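# Find the heavy disk-drive cartons and stand them on the platform

## Task

Four closed cartons look the same, but at least one still holds disk drives, and a carton with drives weighs roughly double the heaviest empty one. Put every carton that holds drives on the low platform, upright in its current orientation and not tilted. It fails if any empty carton ends up on or above the platform or leans against its top edge. The contents of every carton must end fully inside it, nothing may be pushed or dropped off the table, and the robot must have released everything and pulled away, with the cartons staying put on their own.

## Robot and tools

Robot: two 7-joint arms, left_arm and right_arm, each with a parallel gripper. The names are labels only and do not match the left or right of any image.

Frame: every position is in one shared scene frame in metres. The origin sits on the table surface midway between the arms, +z is up, +x points out across the table, and left_arm is on the +y side. Orientations are quaternions in w,x,y,z order. The reported hand position can be off from the real one, more so when the arm is stretched far.

Gripper geometry: the fingers point along the gripper's own +z axis and open and close along its y axis. The reported end_effector_position is the point between the pads when closed. Fingertips extend about 19 mm past that point when closed and about 6 mm when fully open, and closing pushes them roughly 13 mm further out, so keep that clearance above surfaces.

Tool execute_actions. Argument actions is a list holding zero or one item. An empty list sends nothing and returns the current state with pictures. An action item is {"rows": [...], "steps": n}: 1 to 15 rows, steps at most 15 (default 15), one row per control step of 1/30 s, with the last row repeated if steps exceed the row count. An action must last at least 11 steps. A wait item is {"steps": n} with n up to 300; it counts from the previous result and includes your reply time. Optional pictures (true/false) requests camera images. A refused call moves nothing.

Row layout: one flat list of 18 numbers, each in [-1, 1], covering both arms always: left_arm's 7 joint values, its gripper position, its gripper speed, then the same 9 for right_arm.

Joint values are offsets, not poses. They are measured from the joint angles in the latest result that printed them; before any such result in the scene, and for the second or later call within one reply, they count from where the robot stands when the action begins. Each row is counted from that same reference, not from the row before, so all zeros means return to the reference angles, not hold still. Scale: 1.0 equals 0.9985 rad for waist, shoulder, upper arm roll and elbow, and 0.8765 rad for forearm roll, wrist pitch and wrist roll. Column order: waist, shoulder, upper arm roll, elbow, forearm roll, wrist pitch, wrist roll. Stated ranges (rad): waist -69.115 to 69.115, shoulder -2.250 to 2.250, upper arm roll -69.115 to 69.115, elbow -2.580 to 2.580, forearm roll -69.115 to 69.115, wrist pitch -2.100 to 2.100, wrist roll -69.115 to 69.115. The true end may differ by up to 0.013 rad either way. Asking more than 0.013 rad beyond a range end gets the call refused; a target past the true end is clipped there and may produce the line "joint sent to its limit", possibly referring to an earlier action. No such line does not prove there is room left.

Gripper numbers are absolute, not offsets. Position +1 is fully open (85 mm), 0 is about 41 mm, around -0.8 the pads touch, and -1 closes until blocked. Speed -1 is about 20 mm/s, 0 about 85, +1 about 150. A full close squeezes with roughly 190 to 235 N per pad. Grip firmly by holding position at -1; grip gently by opening, then commanding a position just under the object width. Release by commanding a width larger than the object. To leave a gripper unchanged, repeat its previous two numbers, since 0 is itself a command. position_measured_pct is about 50 minus 50 times the finger position (0 = fully open); stopping below 90 means something is held or blocking, near 90 or above means the pads met. Fingers may re-close on their own toward the commanded position if the object slips or is lost.

Motion: joint speed and acceleration are capped and the joints of one arm move in step. Each step's target stays within 0.304 rad (first four joints) or 0.266 rad (last three) of the measured angle, and is scaled back if it would move the hand over 70 mm. After a big move the arm may still be short of target. Between calls the arm keeps heading to the last row sent until motion settles or a step is HELD.

Result lines: the state line gives each arm's end_effector_position and end_effector_quat_wxyz; Joint positions and Joint velocities give one block per arm (rad, rad/s). "joint command not followed" means a clearance check altered joint targets; HELD marks steps where your row was partly not sent. A torque fault (contact torque at the load limit: 50.7 N m for the first four joints, 31.9 N m for the last three, held weight included) halts that arm for 10 s and drops the rest of the call. MOTOR HOT warns from 60 °C; at 75 °C an OVER-TEMPERATURE FAULT lets the arm sag. Holding loaded cartons heats motors, also while you think, so keep heavy holds short. Weight differences show up when lifting, e.g. in joint effort or sag.

Tool zoom_image: camera (cam_head_left, cam_head_right, cam_high, cam_low, cam_left_wrist, cam_right_wrist, all 672x504) and region [x0, y0, x1, y1] in pixels from the top-left corner, at most 504 by 504.

Tool finished_scene: pass the current scene number; it is final and reports success. Ending a reply without any tool call ends everything.

Avoid: letting the arms collide or press each other, hard pushes or slams, dropping or tipping cartons, spilling contents, and knocking anything off the table. Brief external tugs on held parts or loose objects can happen.

Each tool is called after ">>>" as name([rows], argument=value, ...), one row to a line, values as JSON.

## Session

>>> execute_actions(actions=[])

Scene clock: 0.00 s of 6600.00 s.
left_arm: end_effector_position=(+0.2621, +0.5212, +0.2429) position_measured_pct=0.0 end_effector_quat_wxyz=(-0.200, +0.322, +0.909, +0.175) | right_arm: end_effector_position=(+0.3060, -0.5952, +0.2004) position_measured_pct=0.0 end_effector_quat_wxyz=(-0.001, +0.396, +0.918, +0.001)
Joint positions: left_arm=[-0.46   0.155  0.222  2.071 -0.628  1.128  0.917] | right_arm=[ 0.82   0.43   0.002  1.659 -0.002  1.055  1.514]
Joint velocities: left_arm=[ 0.    -0.    -0.001 -0.     0.001 -0.    -0.   ] | right_arm=[-0.001  0.    -0.    -0.001 -0.     0.    -0.   ]

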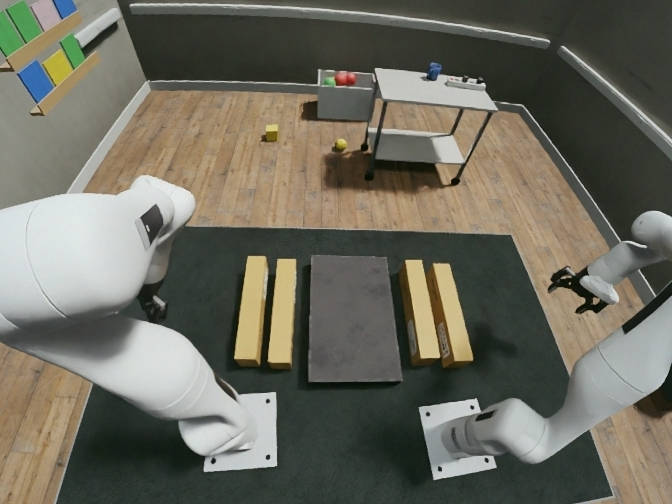

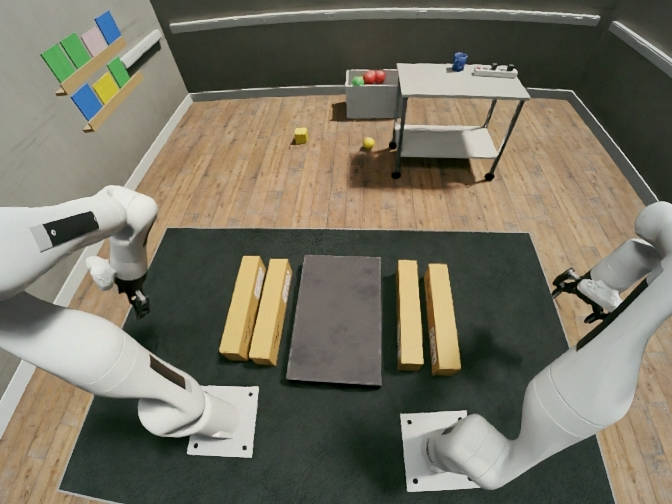

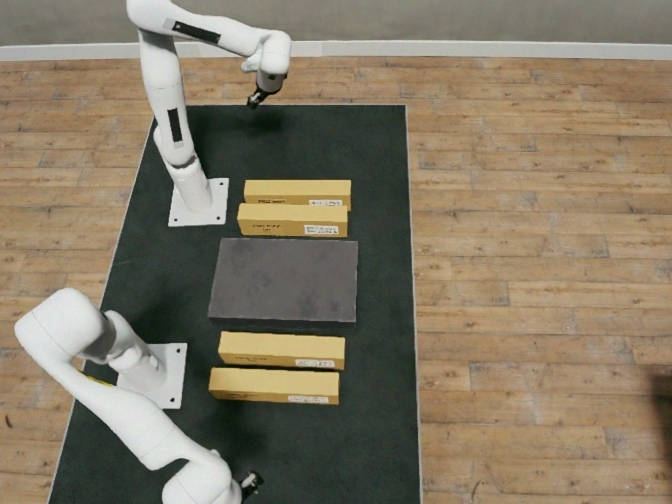

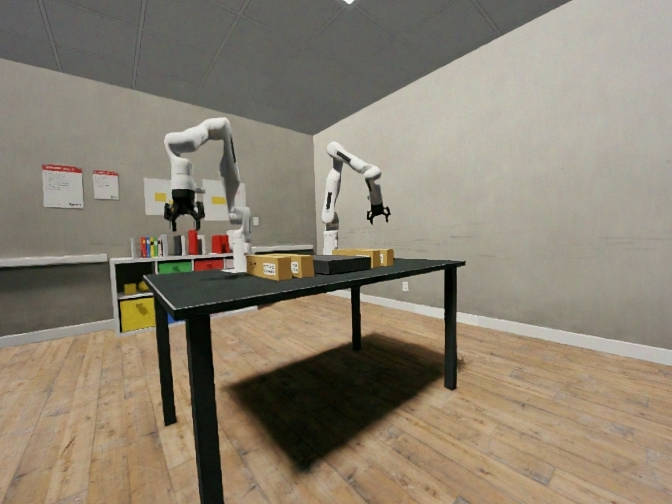

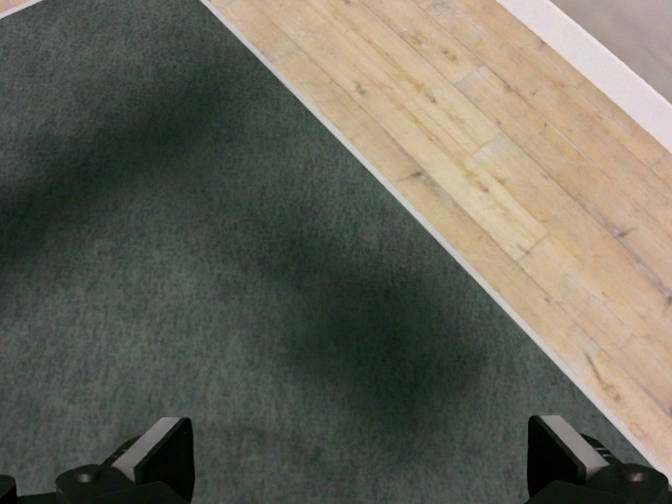

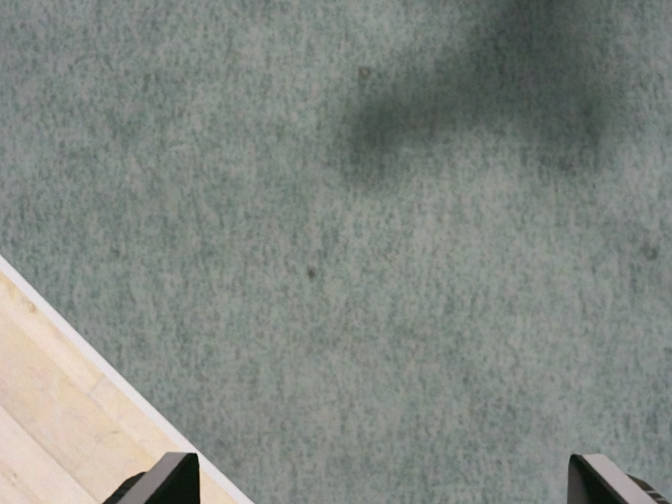

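>>> execute_actions([
  {"rows":[[0.461,0.031,-0.222,-0.047,0.716,-0.225,0.69,1,0,-0.821,-0.244,0,0.365,0,-0.141,0,1,0]]},
])

>>> execute_actions([
  {"steps":45},
], pictures=true)

Scene clock: 1.17 s of 6600.00 s.
left_arm: end_effector_position=(+0.2728, +0.5112, +0.2382) position_measured_pct=0.0 end_effector_quat_wxyz=(-0.183, +0.313, +0.916, +0.173) | right_arm: end_effector_position=(+0.3106, -0.5783, +0.2049) position_measured_pct=0.0 end_effector_quat_wxyz=(+0.004, +0.379, +0.925, -0.002)
Joint positions: left_arm=[-0.419  0.159  0.197  2.066 -0.6    1.108  0.945] | right_arm=[ 0.781  0.399  0.005  1.693 -0.001  1.041  1.514]
Joint velocities: left_arm=[ 0.62   0.061 -0.408 -0.088  0.492 -0.363  0.493] | right_arm=[-0.611 -0.488  0.004  0.57  -0.    -0.23  -0.   ]
Steps of this call (steps 1 to 31: nothing new was sent; steps 32 to 35: the first 4 steps of this action). Readings (joint positions | what the end effector reports):
32: left_arm=[-0.458 0.155 0.221 2.071 -0.627 1.128 0.917] | right_arm=[0.818 0.429 0.003 1.660 -0.002 1.054 1.514] | left_arm position_measured_pct=0.0 | right_arm position_measured_pct=0.0
33: left_arm=[-0.450 0.156 0.217 2.070 -0.623 1.125 0.922] | right_arm=[0.811 0.423 0.004 1.666 -0.001 1.052 1.514] | left_arm position_measured_pct=0.0 | right_arm position_measured_pct=0.0
35: the state above

Scene clock: 2.67 s of 6600.00 s.
left_arm: end_effector_position=(+0.3657, +0.2999, +0.1995) position_measured_pct=0.0 end_effector_quat_wxyz=(+0.000, -0.010, +1.000, +0.000) | right_arm: end_effector_position=(+0.3285, -0.2736, +0.1996) position_measured_pct=0.0 end_effector_quat_wxyz=(+0.000, -0.002, +1.000, +0.001)
Joint positions: left_arm=[ 0.001  0.186 -0.     2.024  0.     0.931  1.522] | right_arm=[ 0.     0.186  0.002  2.023 -0.002  0.931  1.514]
Joint velocities: left_arm=[ 0.     0.    -0.001  0.    -0.001  0.001  0.   ] | right_arm=[ 0.001 -0.     0.    -0.001 -0.    -0.     0.   ]
Kept back: nothing.
Steps of this call (steps 1 to 11: the last 11 steps of your previous action; steps 12 to 45: the robot went on to your last target). Readings (joint positions | what the end effector reports):
1: left_arm=[-0.396 0.161 0.182 2.063 -0.581 1.094 0.964] | right_arm=[0.758 0.380 0.005 1.715 -0.001 1.032 1.514] | left_arm position_measured_pct=0.0 | right_arm position_measured_pct=0.0
2: left_arm=[-0.367 0.164 0.162 2.058 -0.557 1.077 0.988] | right_arm=[0.729 0.360 0.005 1.742 -0.001 1.021 1.514] | left_arm position_measured_pct=0.0 | right_arm position_measured_pct=0.0
4: left_arm=[-0.300 0.169 0.123 2.050 -0.499 1.041 1.046] | right_arm=[0.670 0.325 0.003 1.797 -0.002 1.003 1.514] | left_arm position_measured_pct=0.0 | right_arm position_measured_pct=0.0
8: left_arm=[-0.174 0.176 0.068 2.038 -0.375 0.992 1.170] | right_arm=[0.541 0.272 0.003 1.886 -0.002 0.975 1.514] | left_arm position_measured_pct=0.0 | right_arm position_measured_pct=0.0
45: the state above
All arms were judged still, so your last target was given up. Only a new action makes them travel on or press farther. Fingers that are still opening or closing keep moving.

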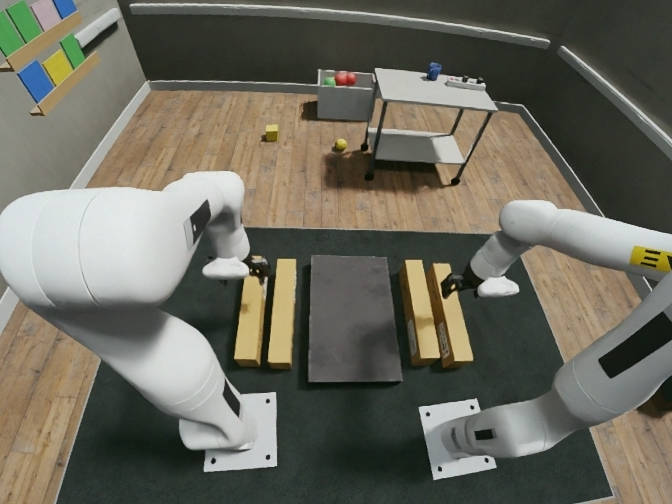

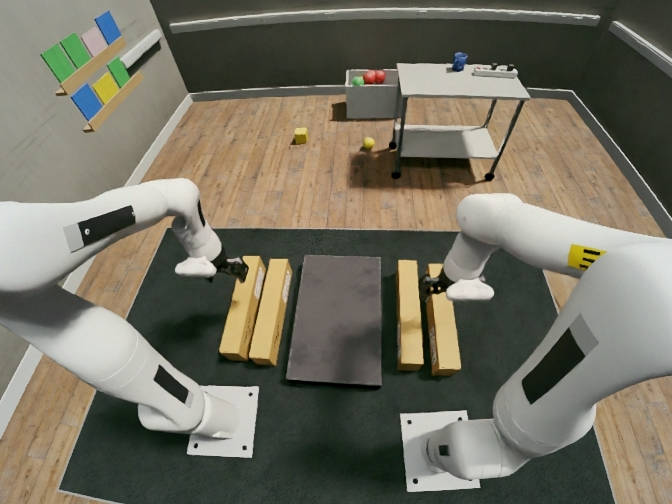

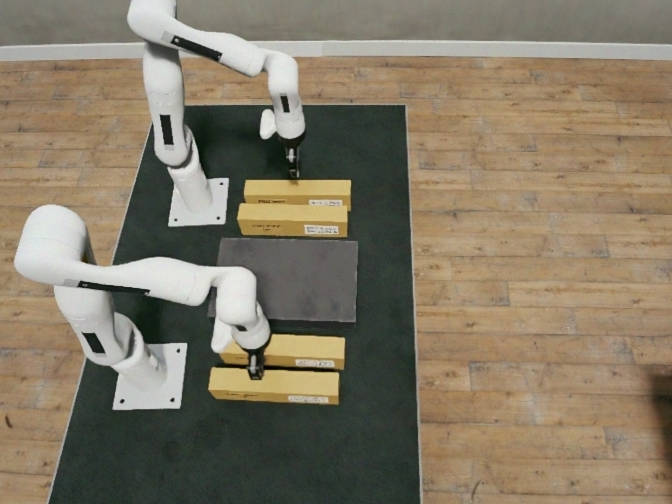

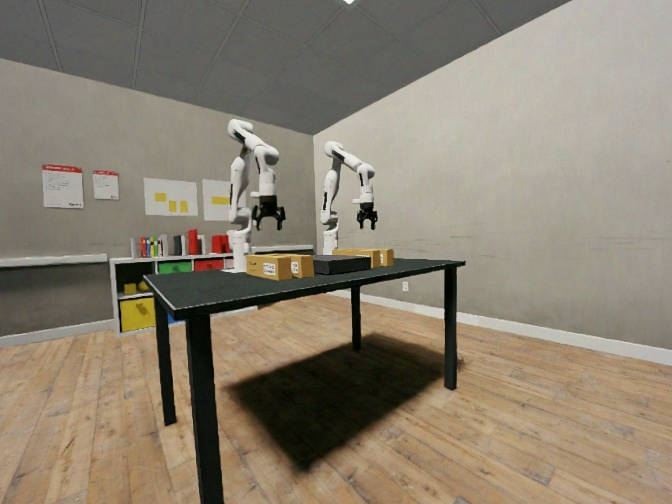

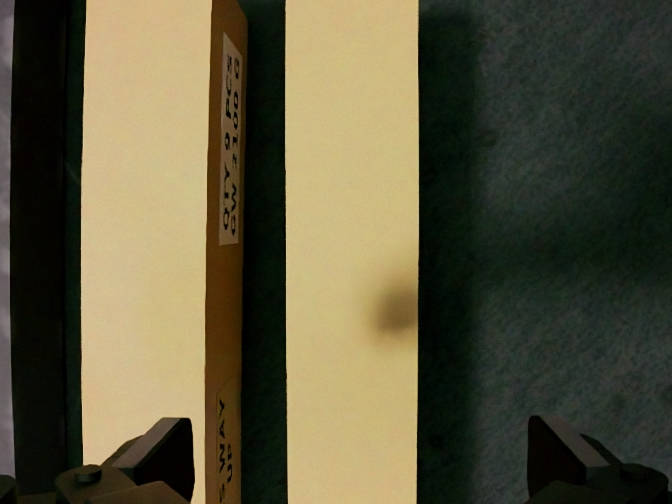

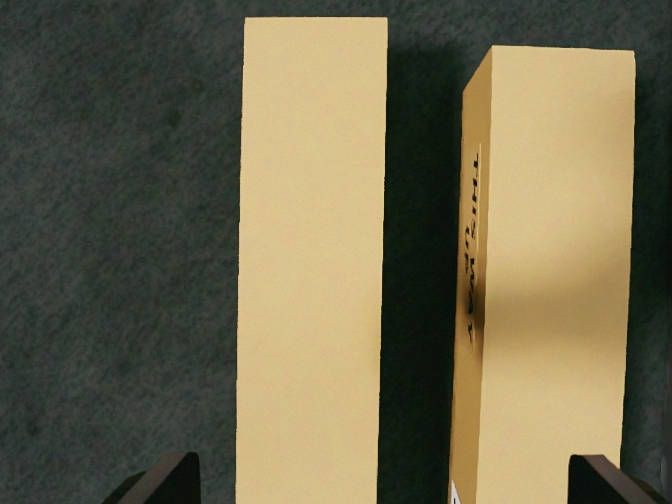

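>>> execute_actions([
  {"rows":[[0,0.12,0,0.247,0,-0.418,-0.01,1,0,0.08,0.182,0,0.135,0,-0.36,0.09,1,0]]},
])

>>> execute_actions([
  {"steps":25},
], pictures=true)

Scene clock: 4.33 s of 6600.00 s.
left_arm: end_effector_position=(+0.3586, +0.2994, +0.1853) position_measured_pct=0.0 end_effector_quat_wxyz=(-0.007, -0.010, +1.000, -0.000) | right_arm: end_effector_position=(+0.3275, -0.2791, +0.1810) position_measured_pct=0.0 end_effector_quat_wxyz=(-0.007, -0.001, +1.000, +0.000)
Joint positions: left_arm=[ 0.001  0.204 -0.     2.057  0.     0.895  1.52 ] | right_arm=[ 0.018  0.224  0.002  2.048 -0.002  0.883  1.528]
Joint velocities: left_arm=[-0.     0.297 -0.     0.57  -0.    -0.621 -0.02 ] | right_arm=[ 0.272  0.609 -0.002  0.421 -0.    -0.842  0.245]
Steps of this call (steps 1 to 46: nothing new was sent; steps 47 to 50: the first 4 steps of this action). Readings (joint positions | what the end effector reports):
47: left_arm=[0.001 0.187 -0.000 2.025 0.000 0.930 1.522] | right_arm=[0.001 0.188 0.002 2.024 -0.002 0.930 1.514] | left_arm position_measured_pct=0.0 | right_arm position_measured_pct=0.0
48: left_arm=[0.001 0.190 -0.000 2.030 0.000 0.924 1.521] | right_arm=[0.004 0.194 0.002 2.028 -0.002 0.922 1.516] | left_arm position_measured_pct=0.0 | right_arm position_measured_pct=0.0
50: the state above

Scene clock: 5.17 s of 6600.00 s.
left_arm: end_effector_position=(+0.3307, +0.2975, +0.1093) position_measured_pct=0.0 end_effector_quat_wxyz=(+0.000, -0.006, +1.000, +0.000) | right_arm: end_effector_position=(+0.3294, -0.3002, +0.1095) position_measured_pct=0.0 end_effector_quat_wxyz=(+0.000, -0.002, +1.000, +0.000)
Joint positions: left_arm=[ 0.001  0.306 -0.     2.271  0.     0.565  1.513] | right_arm=[ 0.08   0.368  0.002  2.158 -0.002  0.616  1.593]
Joint velocities: left_arm=[-0.     0.     0.002 -0.     0.001 -0.     0.   ] | right_arm=[ 0.     0.001 -0.    -0.001 -0.     0.001 -0.   ]
Kept back: nothing.
Steps of this call (steps 1 to 11: the last 11 steps of your previous action; steps 12 to 25: the robot went on to your last target). Readings (joint positions | what the end effector reports):
1: left_arm=[0.001 0.216 -0.000 2.079 0.000 0.871 1.520] | right_arm=[0.027 0.246 0.002 2.063 -0.002 0.850 1.537] | left_arm position_measured_pct=0.0 | right_arm position_measured_pct=0.0
2: left_arm=[0.001 0.229 -0.000 2.106 0.000 0.840 1.519] | right_arm=[0.036 0.268 0.002 2.080 -0.002 0.812 1.547] | left_arm position_measured_pct=0.0 | right_arm position_measured_pct=0.0
4: left_arm=[0.001 0.253 -0.000 2.160 0.000 0.764 1.517] | right_arm=[0.054 0.309 0.002 2.112 -0.002 0.731 1.566] | left_arm position_measured_pct=0.0 | right_arm position_measured_pct=0.0
8: left_arm=[0.001 0.293 -0.000 2.246 0.000 0.609 1.514] | right_arm=[0.076 0.360 0.003 2.156 -0.002 0.622 1.592] | left_arm position_measured_pct=0.0 | right_arm position_measured_pct=0.0
25: the state above

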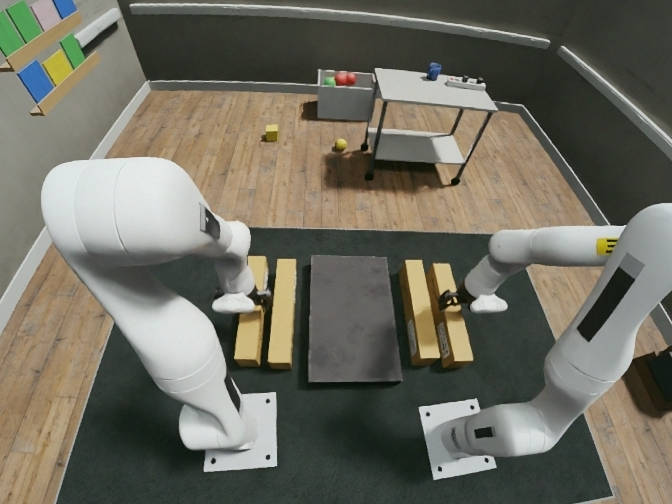

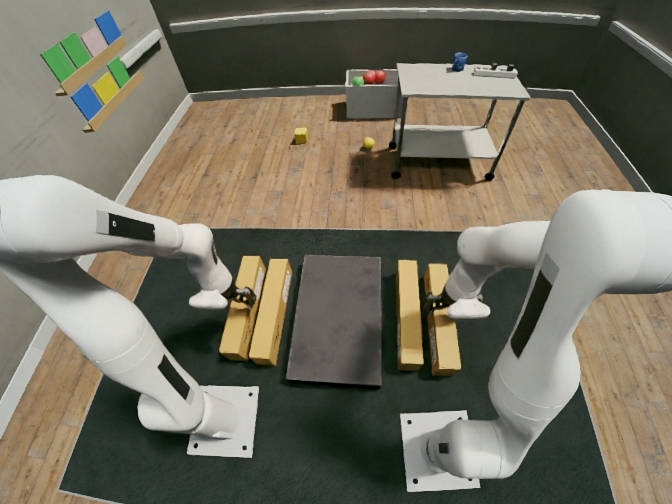

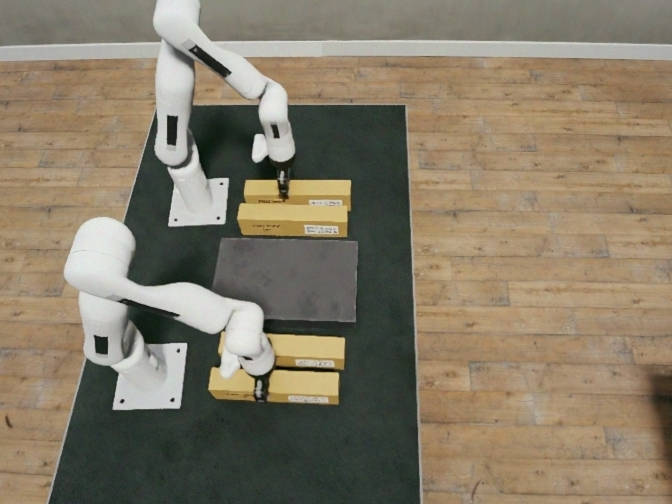

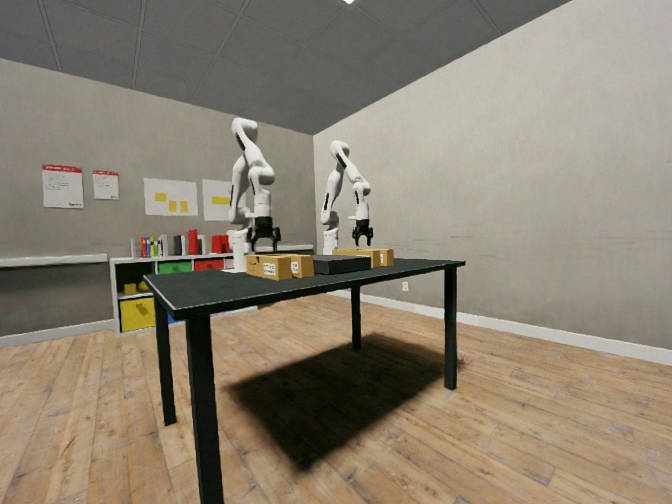

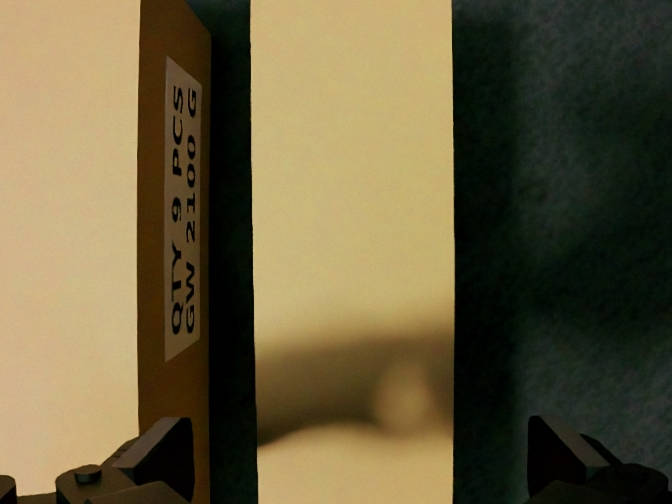

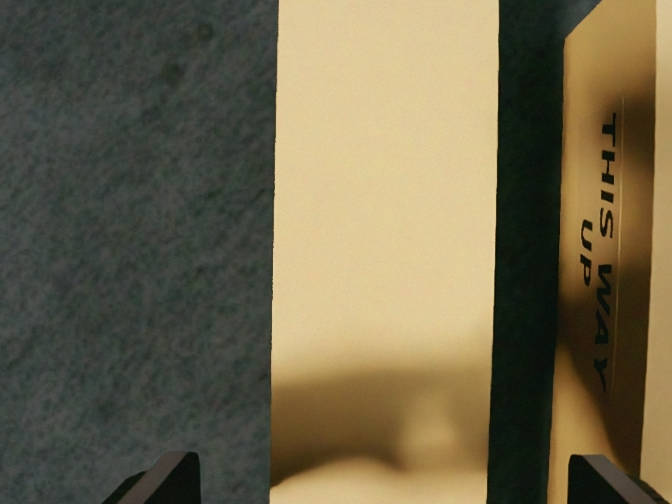

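>>> execute_actions([
  {"rows":[[0.005,0.204,0,-0.064,0,-0.16,0,0.75,0,-0.007,0.19,0,-0.073,0,-0.133,0,0.75,0]]},
])

>>> execute_actions([
  {"steps":22},
], pictures=true)

Scene clock: 5.83 s of 6600.00 s.
left_arm: end_effector_position=(+0.3363, +0.2975, +0.0992) position_measured_pct=4.8 end_effector_quat_wxyz=(-0.003, -0.005, +1.000, -0.000) | right_arm: end_effector_position=(+0.3358, -0.3000, +0.0986) position_measured_pct=4.8 end_effector_quat_wxyz=(-0.003, -0.002, +1.000, +0.000)
Joint positions: left_arm=[0.002 0.345 0.    2.26  0.    0.543 1.513] | right_arm=[ 0.079  0.407  0.002  2.145 -0.002  0.596  1.593]
Joint velocities: left_arm=[ 0.016  0.614  0.002 -0.179  0.    -0.389 -0.001] | right_arm=[-0.023  0.613  0.    -0.221 -0.    -0.347 -0.   ]
Steps of this call (steps 1 to 15: the robot went on to your last target; step 16: nothing new was sent; steps 17 to 20: the first 4 steps of this action). Readings (joint positions | what the end effector reports):
17: left_arm=[0.001 0.307 -0.000 2.270 0.000 0.564 1.513] | right_arm=[0.080 0.369 0.002 2.158 -0.002 0.615 1.593] | left_arm position_measured_pct=0.0 | right_arm position_measured_pct=0.0
18: left_arm=[0.001 0.315 -0.000 2.269 0.000 0.561 1.513] | right_arm=[0.080 0.376 0.002 2.156 -0.002 0.612 1.593] | left_arm position_measured_pct=0.4 | right_arm position_measured_pct=0.4
20: the state above

Scene clock: 6.57 s of 6600.00 s.
left_arm: end_effector_position=(+0.3707, +0.2986, +0.0546) position_measured_pct=12.7 end_effector_quat_wxyz=(+0.001, -0.003, +1.000, +0.000) | right_arm: end_effector_position=(+0.3697, -0.2984, +0.0546) position_measured_pct=12.7 end_effector_quat_wxyz=(-0.000, -0.005, +1.000, -0.000)
Joint positions: left_arm=[ 0.006  0.509 -0.     2.207  0.     0.424  1.513] | right_arm=[ 0.073  0.557  0.002  2.085 -0.002  0.499  1.593]
Joint velocities: left_arm=[ 0.     0.001  0.001 -0.     0.     0.001 -0.001] | right_arm=[-0.001  0.001 -0.     0.002  0.     0.     0.   ]
Kept back: nothing.
Steps of this call (steps 1 to 11: the last 11 steps of your previous action; steps 12 to 22: the robot went on to your last target). Readings (joint positions | what the end effector reports):
1: left_arm=[0.002 0.368 0.000 2.253 0.000 0.528 1.513] | right_arm=[0.078 0.430 0.002 2.137 -0.002 0.583 1.593] | left_arm position_measured_pct=7.1 | right_arm position_measured_pct=7.1
2: left_arm=[0.003 0.397 0.000 2.245 0.000 0.509 1.513] | right_arm=[0.077 0.458 0.002 2.126 -0.002 0.566 1.593] | left_arm position_measured_pct=9.5 | right_arm position_measured_pct=9.5
4: left_arm=[0.004 0.452 -0.000 2.226 0.000 0.467 1.513] | right_arm=[0.075 0.510 0.002 2.105 -0.002 0.530 1.593] | left_arm position_measured_pct=11.9 | right_arm position_measured_pct=11.9
8: left_arm=[0.005 0.500 -0.000 2.208 0.000 0.426 1.513] | right_arm=[0.073 0.549 0.002 2.086 -0.002 0.499 1.593] | left_arm position_measured_pct=12.3 | right_arm position_measured_pct=12.3
22: the state above

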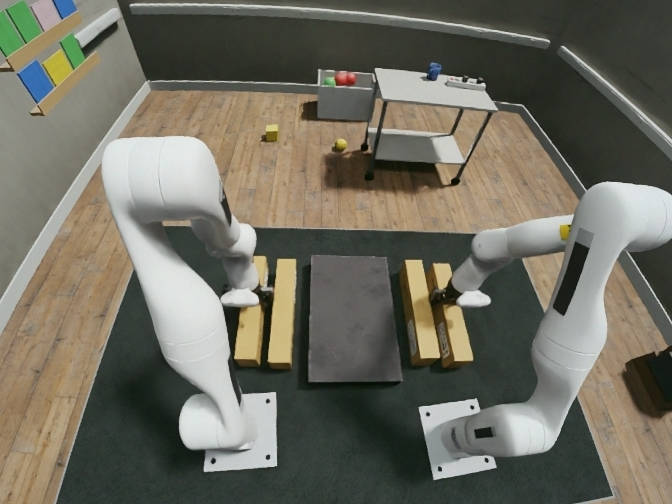

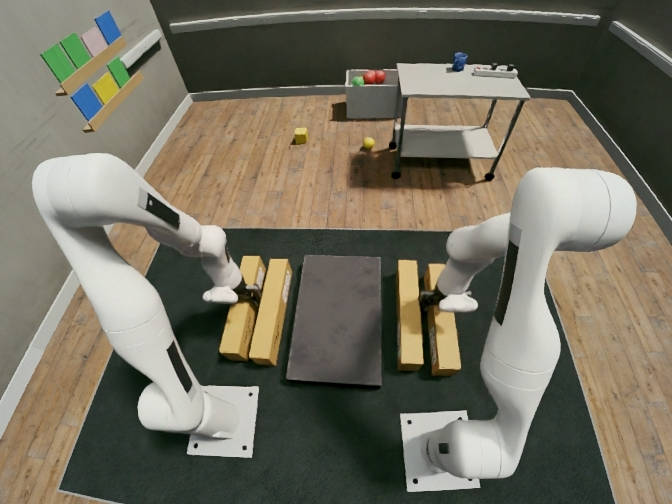

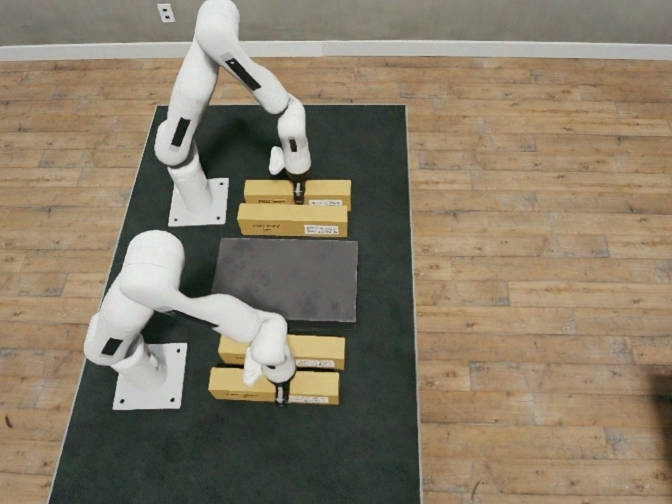

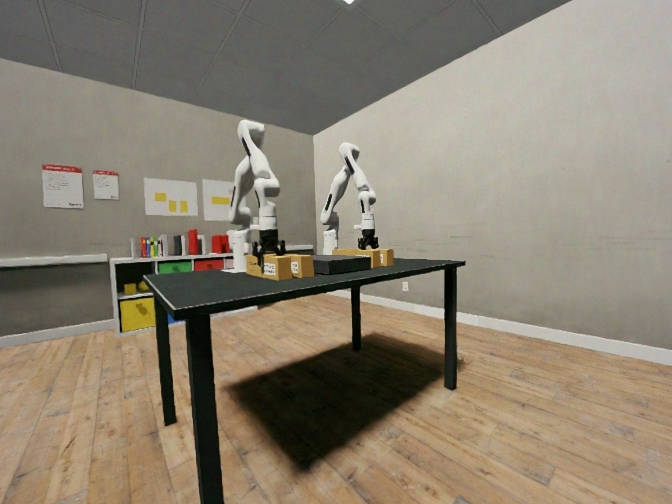

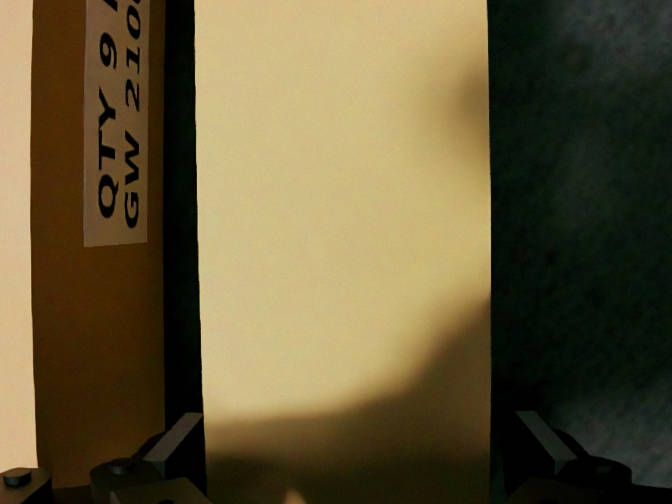

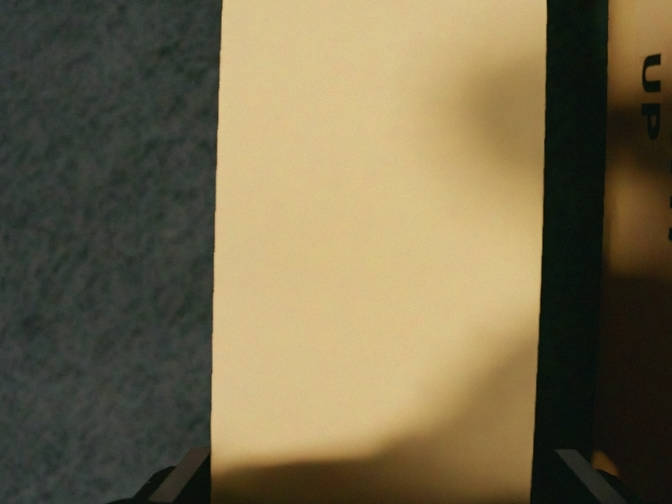

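>>> execute_actions([
  {"rows":[[0,0,0,0,0,0,0,-1,0,0,0,0,0,0,0,0,-1,0]]},
])

>>> execute_actions([
  {"rows":[[0,-0.01,0,-0.004,0,0.016,0,-1,0,0,-0.01,0,-0.004,0,0.016,0,-1,0],[0,-0.02,0,-0.008,0,0.032,0,-1,0,0,-0.02,0,-0.008,0,0.032,0,-1,0],[0,-0.035,0,-0.013,0,0.055,0,-1,0,0,-0.035,0,-0.013,0,0.055,0,-1,0],[0,-0.051,0,-0.019,0,0.08,0,-1,0,0,-0.051,0,-0.019,0,0.08,0,-1,0]]},
])

>>> execute_actions([
  {"steps":30},
])

Scene clock: 7.27 s of 6600.00 s.
left_arm: end_effector_position=(+0.3707, +0.2986, +0.0546) position_measured_pct=17.1 end_effector_quat_wxyz=(+0.001, -0.003, +1.000, +0.000) | right_arm: end_effector_position=(+0.3697, -0.2984, +0.0546) position_measured_pct=17.1 end_effector_quat_wxyz=(-0.000, -0.005, +1.000, -0.000)
Joint positions: left_arm=[ 0.006  0.509 -0.     2.207  0.     0.424  1.513] | right_arm=[ 0.073  0.557  0.002  2.085 -0.002  0.499  1.593]
Joint velocities: left_arm=[-0.     0.    -0.     0.     0.001  0.001  0.001] | right_arm=[ 0.001  0.     0.     0.     0.    -0.     0.   ]
Steps of this call (steps 1 to 15: the robot went on to your last target; steps 16 to 17: nothing new was sent; steps 18 to 21: the first 4 steps of this action). Readings (joint positions | what the end effector reports):
18: left_arm=[0.006 0.509 -0.000 2.207 0.000 0.424 1.513] | right_arm=[0.073 0.557 0.002 2.085 -0.002 0.499 1.593] | left_arm position_measured_pct=12.7 | right_arm position_measured_pct=12.7
19: left_arm=[0.006 0.509 -0.000 2.207 0.000 0.424 1.513] | right_arm=[0.073 0.557 0.002 2.085 -0.002 0.499 1.593] | left_arm position_measured_pct=13.1 | right_arm position_measured_pct=13.1
21: the state above

Scene clock: 7.77 s of 6600.00 s.
left_arm: end_effector_position=(+0.3697, +0.2967, +0.0635) position_measured_pct=36.1 end_effector_quat_wxyz=(-0.000, -0.002, +1.000, -0.001) | right_arm: end_effector_position=(+0.3700, -0.3002, +0.0654) position_measured_pct=36.1 end_effector_quat_wxyz=(+0.001, -0.003, +1.000, -0.001)
Joint positions: left_arm=[0.008 0.485 0.002 2.201 0.002 0.456 1.513] | right_arm=[ 0.075  0.531  0.004  2.078 -0.001  0.53   1.592]
Joint velocities: left_arm=[-0.006 -0.302  0.003 -0.105  0.003  0.457 -0.   ] | right_arm=[-0.002 -0.317  0.004 -0.12   0.002  0.453 -0.001]
Steps of this call (steps 1 to 11: the last 11 steps of your previous action; steps 12 to 15: the first 4 steps of this action, its rows measured from where the robot was after step 11). Readings (joint positions | what the end effector reports):
11: left_arm=[0.007 0.507 0.002 2.207 0.002 0.425 1.513] | right_arm=[0.075 0.555 0.004 2.085 -0.001 0.500 1.592] | left_arm position_measured_pct=36.1 | right_arm position_measured_pct=36.1
12: left_arm=[0.008 0.506 0.002 2.207 0.002 0.426 1.513] | right_arm=[0.075 0.554 0.004 2.085 -0.001 0.501 1.593] | left_arm position_measured_pct=36.1 | right_arm position_measured_pct=36.1
13: left_arm=[0.008 0.502 0.002 2.206 0.001 0.432 1.513] | right_arm=[0.075 0.549 0.004 2.084 -0.001 0.506 1.593] | left_arm position_measured_pct=36.1 | right_arm position_measured_pct=36.1
15: the state above

Scene clock: 8.77 s of 6600.00 s.
left_arm: end_effector_position=(+0.3679, +0.2967, +0.0719) position_measured_pct=36.1 end_effector_quat_wxyz=(-0.004, -0.002, +1.000, -0.001) | right_arm: end_effector_position=(+0.3686, -0.3000, +0.0756) position_measured_pct=36.1 end_effector_quat_wxyz=(-0.002, -0.004, +1.000, -0.001)
Joint positions: left_arm=[0.007 0.464 0.002 2.191 0.002 0.495 1.513] | right_arm=[ 0.075  0.509  0.004  2.068 -0.001  0.569  1.592]
Joint velocities: left_arm=[ 0.    -0.     0.001  0.    -0.     0.001 -0.001] | right_arm=[-0.001 -0.     0.    -0.     0.    -0.001  0.   ]
Kept back: nothing.
Steps of this call (steps 1 to 11: the last 11 steps of your previous action; steps 12 to 30: the robot went on to your last target). Readings (joint positions | what the end effector reports):
1: left_arm=[0.008 0.475 0.002 2.197 0.002 0.472 1.513] | right_arm=[0.075 0.521 0.004 2.074 -0.001 0.546 1.592] | left_arm position_measured_pct=36.1 | right_arm position_measured_pct=36.1
2: left_arm=[0.008 0.468 0.002 2.194 0.002 0.485 1.513] | right_arm=[0.075 0.513 0.004 2.070 -0.001 0.559 1.592] | left_arm position_measured_pct=36.1 | right_arm position_measured_pct=36.1
4: left_arm=[0.008 0.466 0.002 2.191 0.002 0.494 1.513] | right_arm=[0.075 0.511 0.004 2.068 -0.001 0.568 1.592] | left_arm position_measured_pct=36.1 | right_arm position_measured_pct=36.1
8: left_arm=[0.008 0.465 0.002 2.192 0.002 0.495 1.513] | right_arm=[0.075 0.509 0.004 2.068 -0.001 0.569 1.592] | left_arm position_measured_pct=36.1 | right_arm position_measured_pct=36.1
30: the state above
All arms were judged still, so your last target was given up. Only a new action makes them travel on or press farther. Fingers that are still opening or closing keep moving.

>>> execute_actions([
  {"rows":[[0,-0.1,0,-0.06,0,0.17,0,-1,0,0,0.02,0,0.008,0,-0.04,0,-1,0],[0,-0.225,0,-0.13,0,0.383,0,-1,0,0,0.043,0,0.016,0,-0.079,0,-1,0],[0,-0.225,0,-0.13,0,0.383,0,-1,0,0,0.043,0,0.016,0,-0.079,0,-1,0],[0,-0.225,0,-0.13,0,0.383,0,-1,0,0,0.043,0,0.016,0,-0.079,0,-1,0],[0,-0.225,0,-0.13,0,0.383,0,-1,0,0,0.043,0,0.016,0,-0.079,0,-1,0],[0,-0.225,0,-0.13,0,0.383,0,-1,0,0,0.043,0,0.016,0,-0.079,0,-1,0],[0,-0.225,0,-0.13,0,0.383,0,-1,0,0,0.043,0,0.016,0,-0.079,0,-1,0],[0,-0.225,0,-0.13,0,0.383,0,-1,0,0,0.043,0,0.016,0,-0.079,0,-1,0],[0,-0.225,0,-0.13,0,0.383,0,-1,0,0,0.043,0,0.016,0,-0.079,0,-1,0],[0,-0.225,0,-0.13,0,0.383,0,-1,0,0,0.043,0,0.016,0,-0.079,0,-1,0],[0,-0.225,0,-0.13,0,0.383,0,-1,0,0,0.043,0,0.016,0,-0.079,0,-1,0],[0,-0.225,0,-0.13,0,0.383,0,-1,0,0,0.043,0,0.016,0,-0.079,0,-1,0],[0,-0.225,0,-0.13,0,0.383,0,-1,0,0,0.046,0,0.016,0,-0.079,0,0.75,0]]},
])

>>> execute_actions([
  {"steps":25},
])

Scene clock: 10.17 s of 6600.00 s.
left_arm: end_effector_position=(+0.3707, +0.2970, +0.0873) position_measured_pct=36.1 end_effector_quat_wxyz=(-0.001, -0.002, +1.000, -0.001) | right_arm: end_effector_position=(+0.3686, -0.3000, +0.0613) position_measured_pct=36.1 end_effector_quat_wxyz=(-0.003, -0.004, +1.000, -0.001)
Joint positions: left_arm=[0.007 0.426 0.002 2.173 0.002 0.545 1.513] | right_arm=[ 0.075  0.542  0.004  2.079 -0.001  0.526  1.592]
Joint velocities: left_arm=[-0.    -0.602 -0.    -0.328 -0.001  0.807 -0.   ] | right_arm=[-0.001  0.349 -0.003  0.155 -0.    -0.539  0.   ]
Steps of this call (steps 1 to 38: nothing new was sent; steps 39 to 42: the first 4 steps of this action). Readings (joint positions | what the end effector reports):
39: left_arm=[0.007 0.463 0.002 2.191 0.002 0.496 1.513] | right_arm=[0.075 0.510 0.004 2.068 -0.001 0.568 1.592] | left_arm position_measured_pct=36.1 | right_arm position_measured_pct=36.1
40: left_arm=[0.007 0.456 0.002 2.188 0.002 0.505 1.513] | right_arm=[0.075 0.516 0.004 2.070 -0.001 0.561 1.592] | left_arm position_measured_pct=36.1 | right_arm position_measured_pct=36.1
42: the state above

Scene clock: 11.00 s of 6600.00 s.
left_arm: end_effector_position=(+0.3688, +0.2968, +0.1687) position_measured_pct=36.1 end_effector_quat_wxyz=(-0.001, -0.002, +1.000, -0.001) | right_arm: end_effector_position=(+0.3708, -0.3001, +0.0559) position_measured_pct=12.7 end_effector_quat_wxyz=(+0.002, -0.004, +1.000, -0.001)
Joint positions: left_arm=[0.007 0.247 0.002 2.067 0.002 0.83  1.513] | right_arm=[ 0.075  0.555  0.004  2.084 -0.001  0.5    1.592]
Joint velocities: left_arm=[-0.    -0.002 -0.    -0.     0.    -0.     0.   ] | right_arm=[ 0. -0.  0.  0. -0. -0. -0.]
Kept back: nothing.
Steps of this call (steps 1 to 11: the last 11 steps of your previous action; steps 12 to 25: the robot went on to your last target). Readings (joint positions | what the end effector reports):
1: left_arm=[0.007 0.404 0.002 2.160 0.002 0.576 1.513] | right_arm=[0.075 0.551 0.004 2.083 -0.001 0.511 1.592] | left_arm position_measured_pct=36.1 | right_arm position_measured_pct=36.1
2: left_arm=[0.007 0.378 0.002 2.145 0.002 0.612 1.513] | right_arm=[0.075 0.554 0.004 2.085 -0.001 0.503 1.592] | left_arm position_measured_pct=36.1 | right_arm position_measured_pct=36.1
4: left_arm=[0.007 0.329 0.002 2.114 0.002 0.690 1.513] | right_arm=[0.075 0.554 0.004 2.086 -0.001 0.500 1.592] | left_arm position_measured_pct=36.1 | right_arm position_measured_pct=36.1
8: left_arm=[0.007 0.259 0.002 2.070 0.002 0.816 1.513] | right_arm=[0.075 0.554 0.004 2.085 -0.001 0.500 1.592] | left_arm position_measured_pct=36.1 | right_arm position_measured_pct=36.1
25: the state above

>>> execute_actions([
  {"rows":[[0.713,0.243,0,-0.417,0,0.179,0.822,-1,0,0,-0.14,0,-0.061,0,0.233,0,0.75,0]]},
])

>>> execute_actions([
  {"steps":45},
], pictures=true)

Scene clock: 11.53 s of 6600.00 s.
left_arm: end_effector_position=(+0.3751, +0.2858, +0.1647) position_measured_pct=36.1 end_effector_quat_wxyz=(-0.012, +0.003, +1.000, +0.000) | right_arm: end_effector_position=(+0.3726, -0.3000, +0.0724) position_measured_pct=12.7 end_effector_quat_wxyz=(+0.004, -0.004, +1.000, -0.001)
Joint positions: left_arm=[ 0.046  0.281 -0.001  2.036 -0.001  0.849  1.541] | right_arm=[ 0.075  0.516  0.004  2.07  -0.001  0.548  1.592]
Joint velocities: left_arm=[ 0.606  0.52  -0.017 -0.542 -0.006  0.293  0.493] | right_arm=[ 0.002 -0.609 -0.    -0.251 -0.     0.826 -0.   ]
Steps of this call (steps 1 to 12: the robot went on to your last target; steps 13 to 16: the first 4 steps of this action). Readings (joint positions | what the end effector reports):
13: left_arm=[0.009 0.248 0.002 2.066 0.001 0.831 1.514] | right_arm=[0.075 0.553 0.004 2.084 -0.001 0.501 1.592] | left_arm position_measured_pct=36.1 | right_arm position_measured_pct=12.7
14: left_arm=[0.016 0.254 0.000 2.061 0.000 0.834 1.518] | right_arm=[0.075 0.546 0.004 2.082 -0.001 0.509 1.592] | left_arm position_measured_pct=36.1 | right_arm position_measured_pct=12.7
16: the state above

Scene clock: 13.03 s of 6600.00 s.
left_arm: end_effector_position=(+0.3873, +0.0013, +0.1684) position_measured_pct=36.1 end_effector_quat_wxyz=(-0.002, -0.006, +1.000, +0.000) | right_arm: end_effector_position=(+0.3696, -0.2998, +0.1190) position_measured_pct=12.7 end_effector_quat_wxyz=(-0.000, -0.004, +1.000, -0.000)
Joint positions: left_arm=[0.719 0.501 0.002 1.657 0.001 0.987 2.234] | right_arm=[ 0.075  0.415  0.004  2.023 -0.001  0.704  1.592]
Joint velocities: left_arm=[ 0.    -0.     0.     0.001  0.002 -0.001 -0.   ] | right_arm=[-0.001 -0.    -0.     0.001  0.    -0.     0.   ]
Kept back: nothing.
Steps of this call (steps 1 to 11: the last 11 steps of your previous action; steps 12 to 45: the robot went on to your last target). Readings (joint positions | what the end effector reports):
1: left_arm=[0.069 0.300 -0.002 2.015 -0.001 0.860 1.560] | right_arm=[0.075 0.493 0.004 2.060 -0.001 0.580 1.592] | left_arm position_measured_pct=36.1 | right_arm position_measured_pct=12.7
2: left_arm=[0.098 0.323 -0.002 1.988 -0.001 0.873 1.584] | right_arm=[0.075 0.468 0.004 2.049 -0.001 0.617 1.592] | left_arm position_measured_pct=36.1 | right_arm position_measured_pct=12.7
4: left_arm=[0.158 0.361 -0.001 1.932 0.000 0.897 1.637] | right_arm=[0.075 0.435 0.004 2.031 -0.001 0.674 1.592] | left_arm position_measured_pct=36.1 | right_arm position_measured_pct=12.7
8: left_arm=[0.276 0.414 -0.001 1.831 -0.000 0.928 1.741] | right_arm=[0.075 0.420 0.004 2.023 -0.001 0.704 1.592] | left_arm position_measured_pct=36.1 | right_arm position_measured_pct=12.7
45: the state above
All arms were judged still, so your last target was given up. Only a new action makes them travel on or press farther. Fingers that are still opening or closing keep moving.

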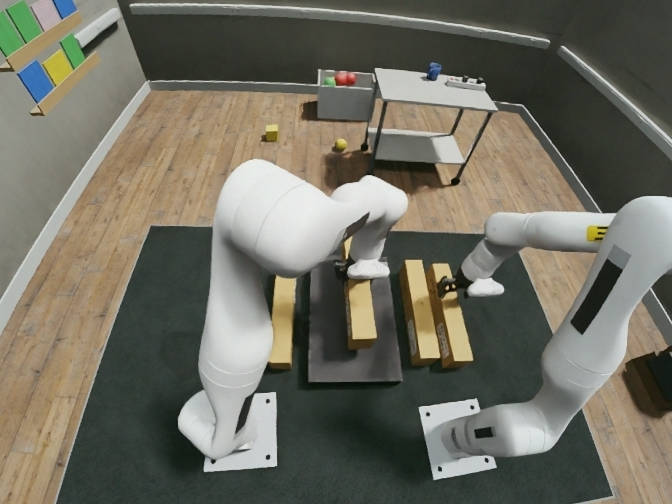

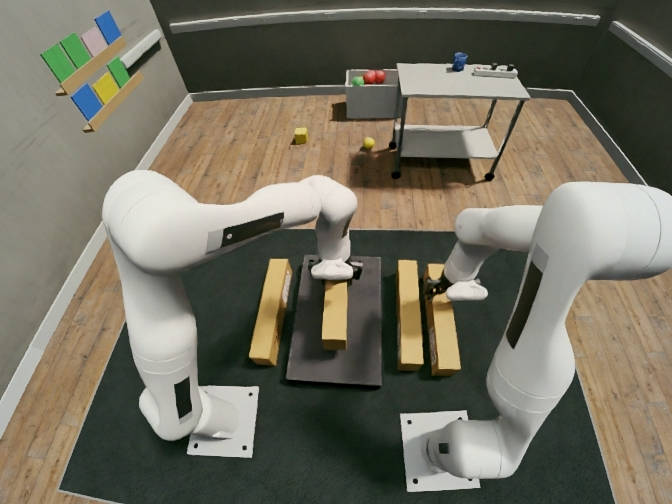

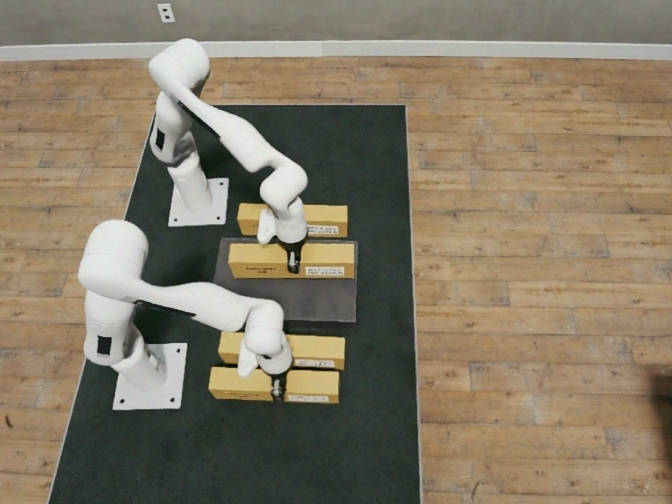

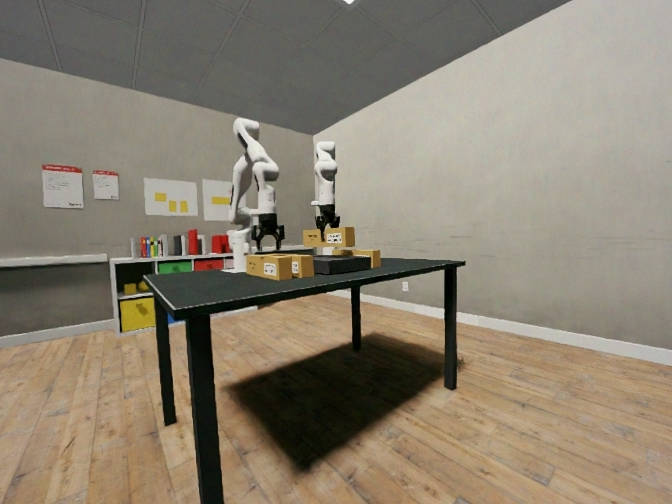

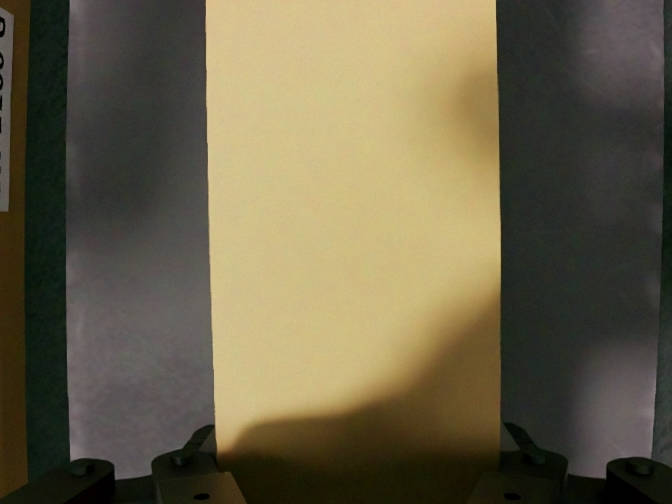

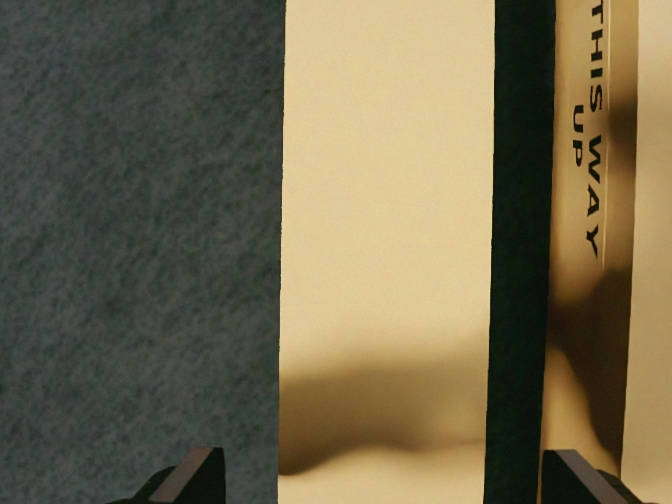

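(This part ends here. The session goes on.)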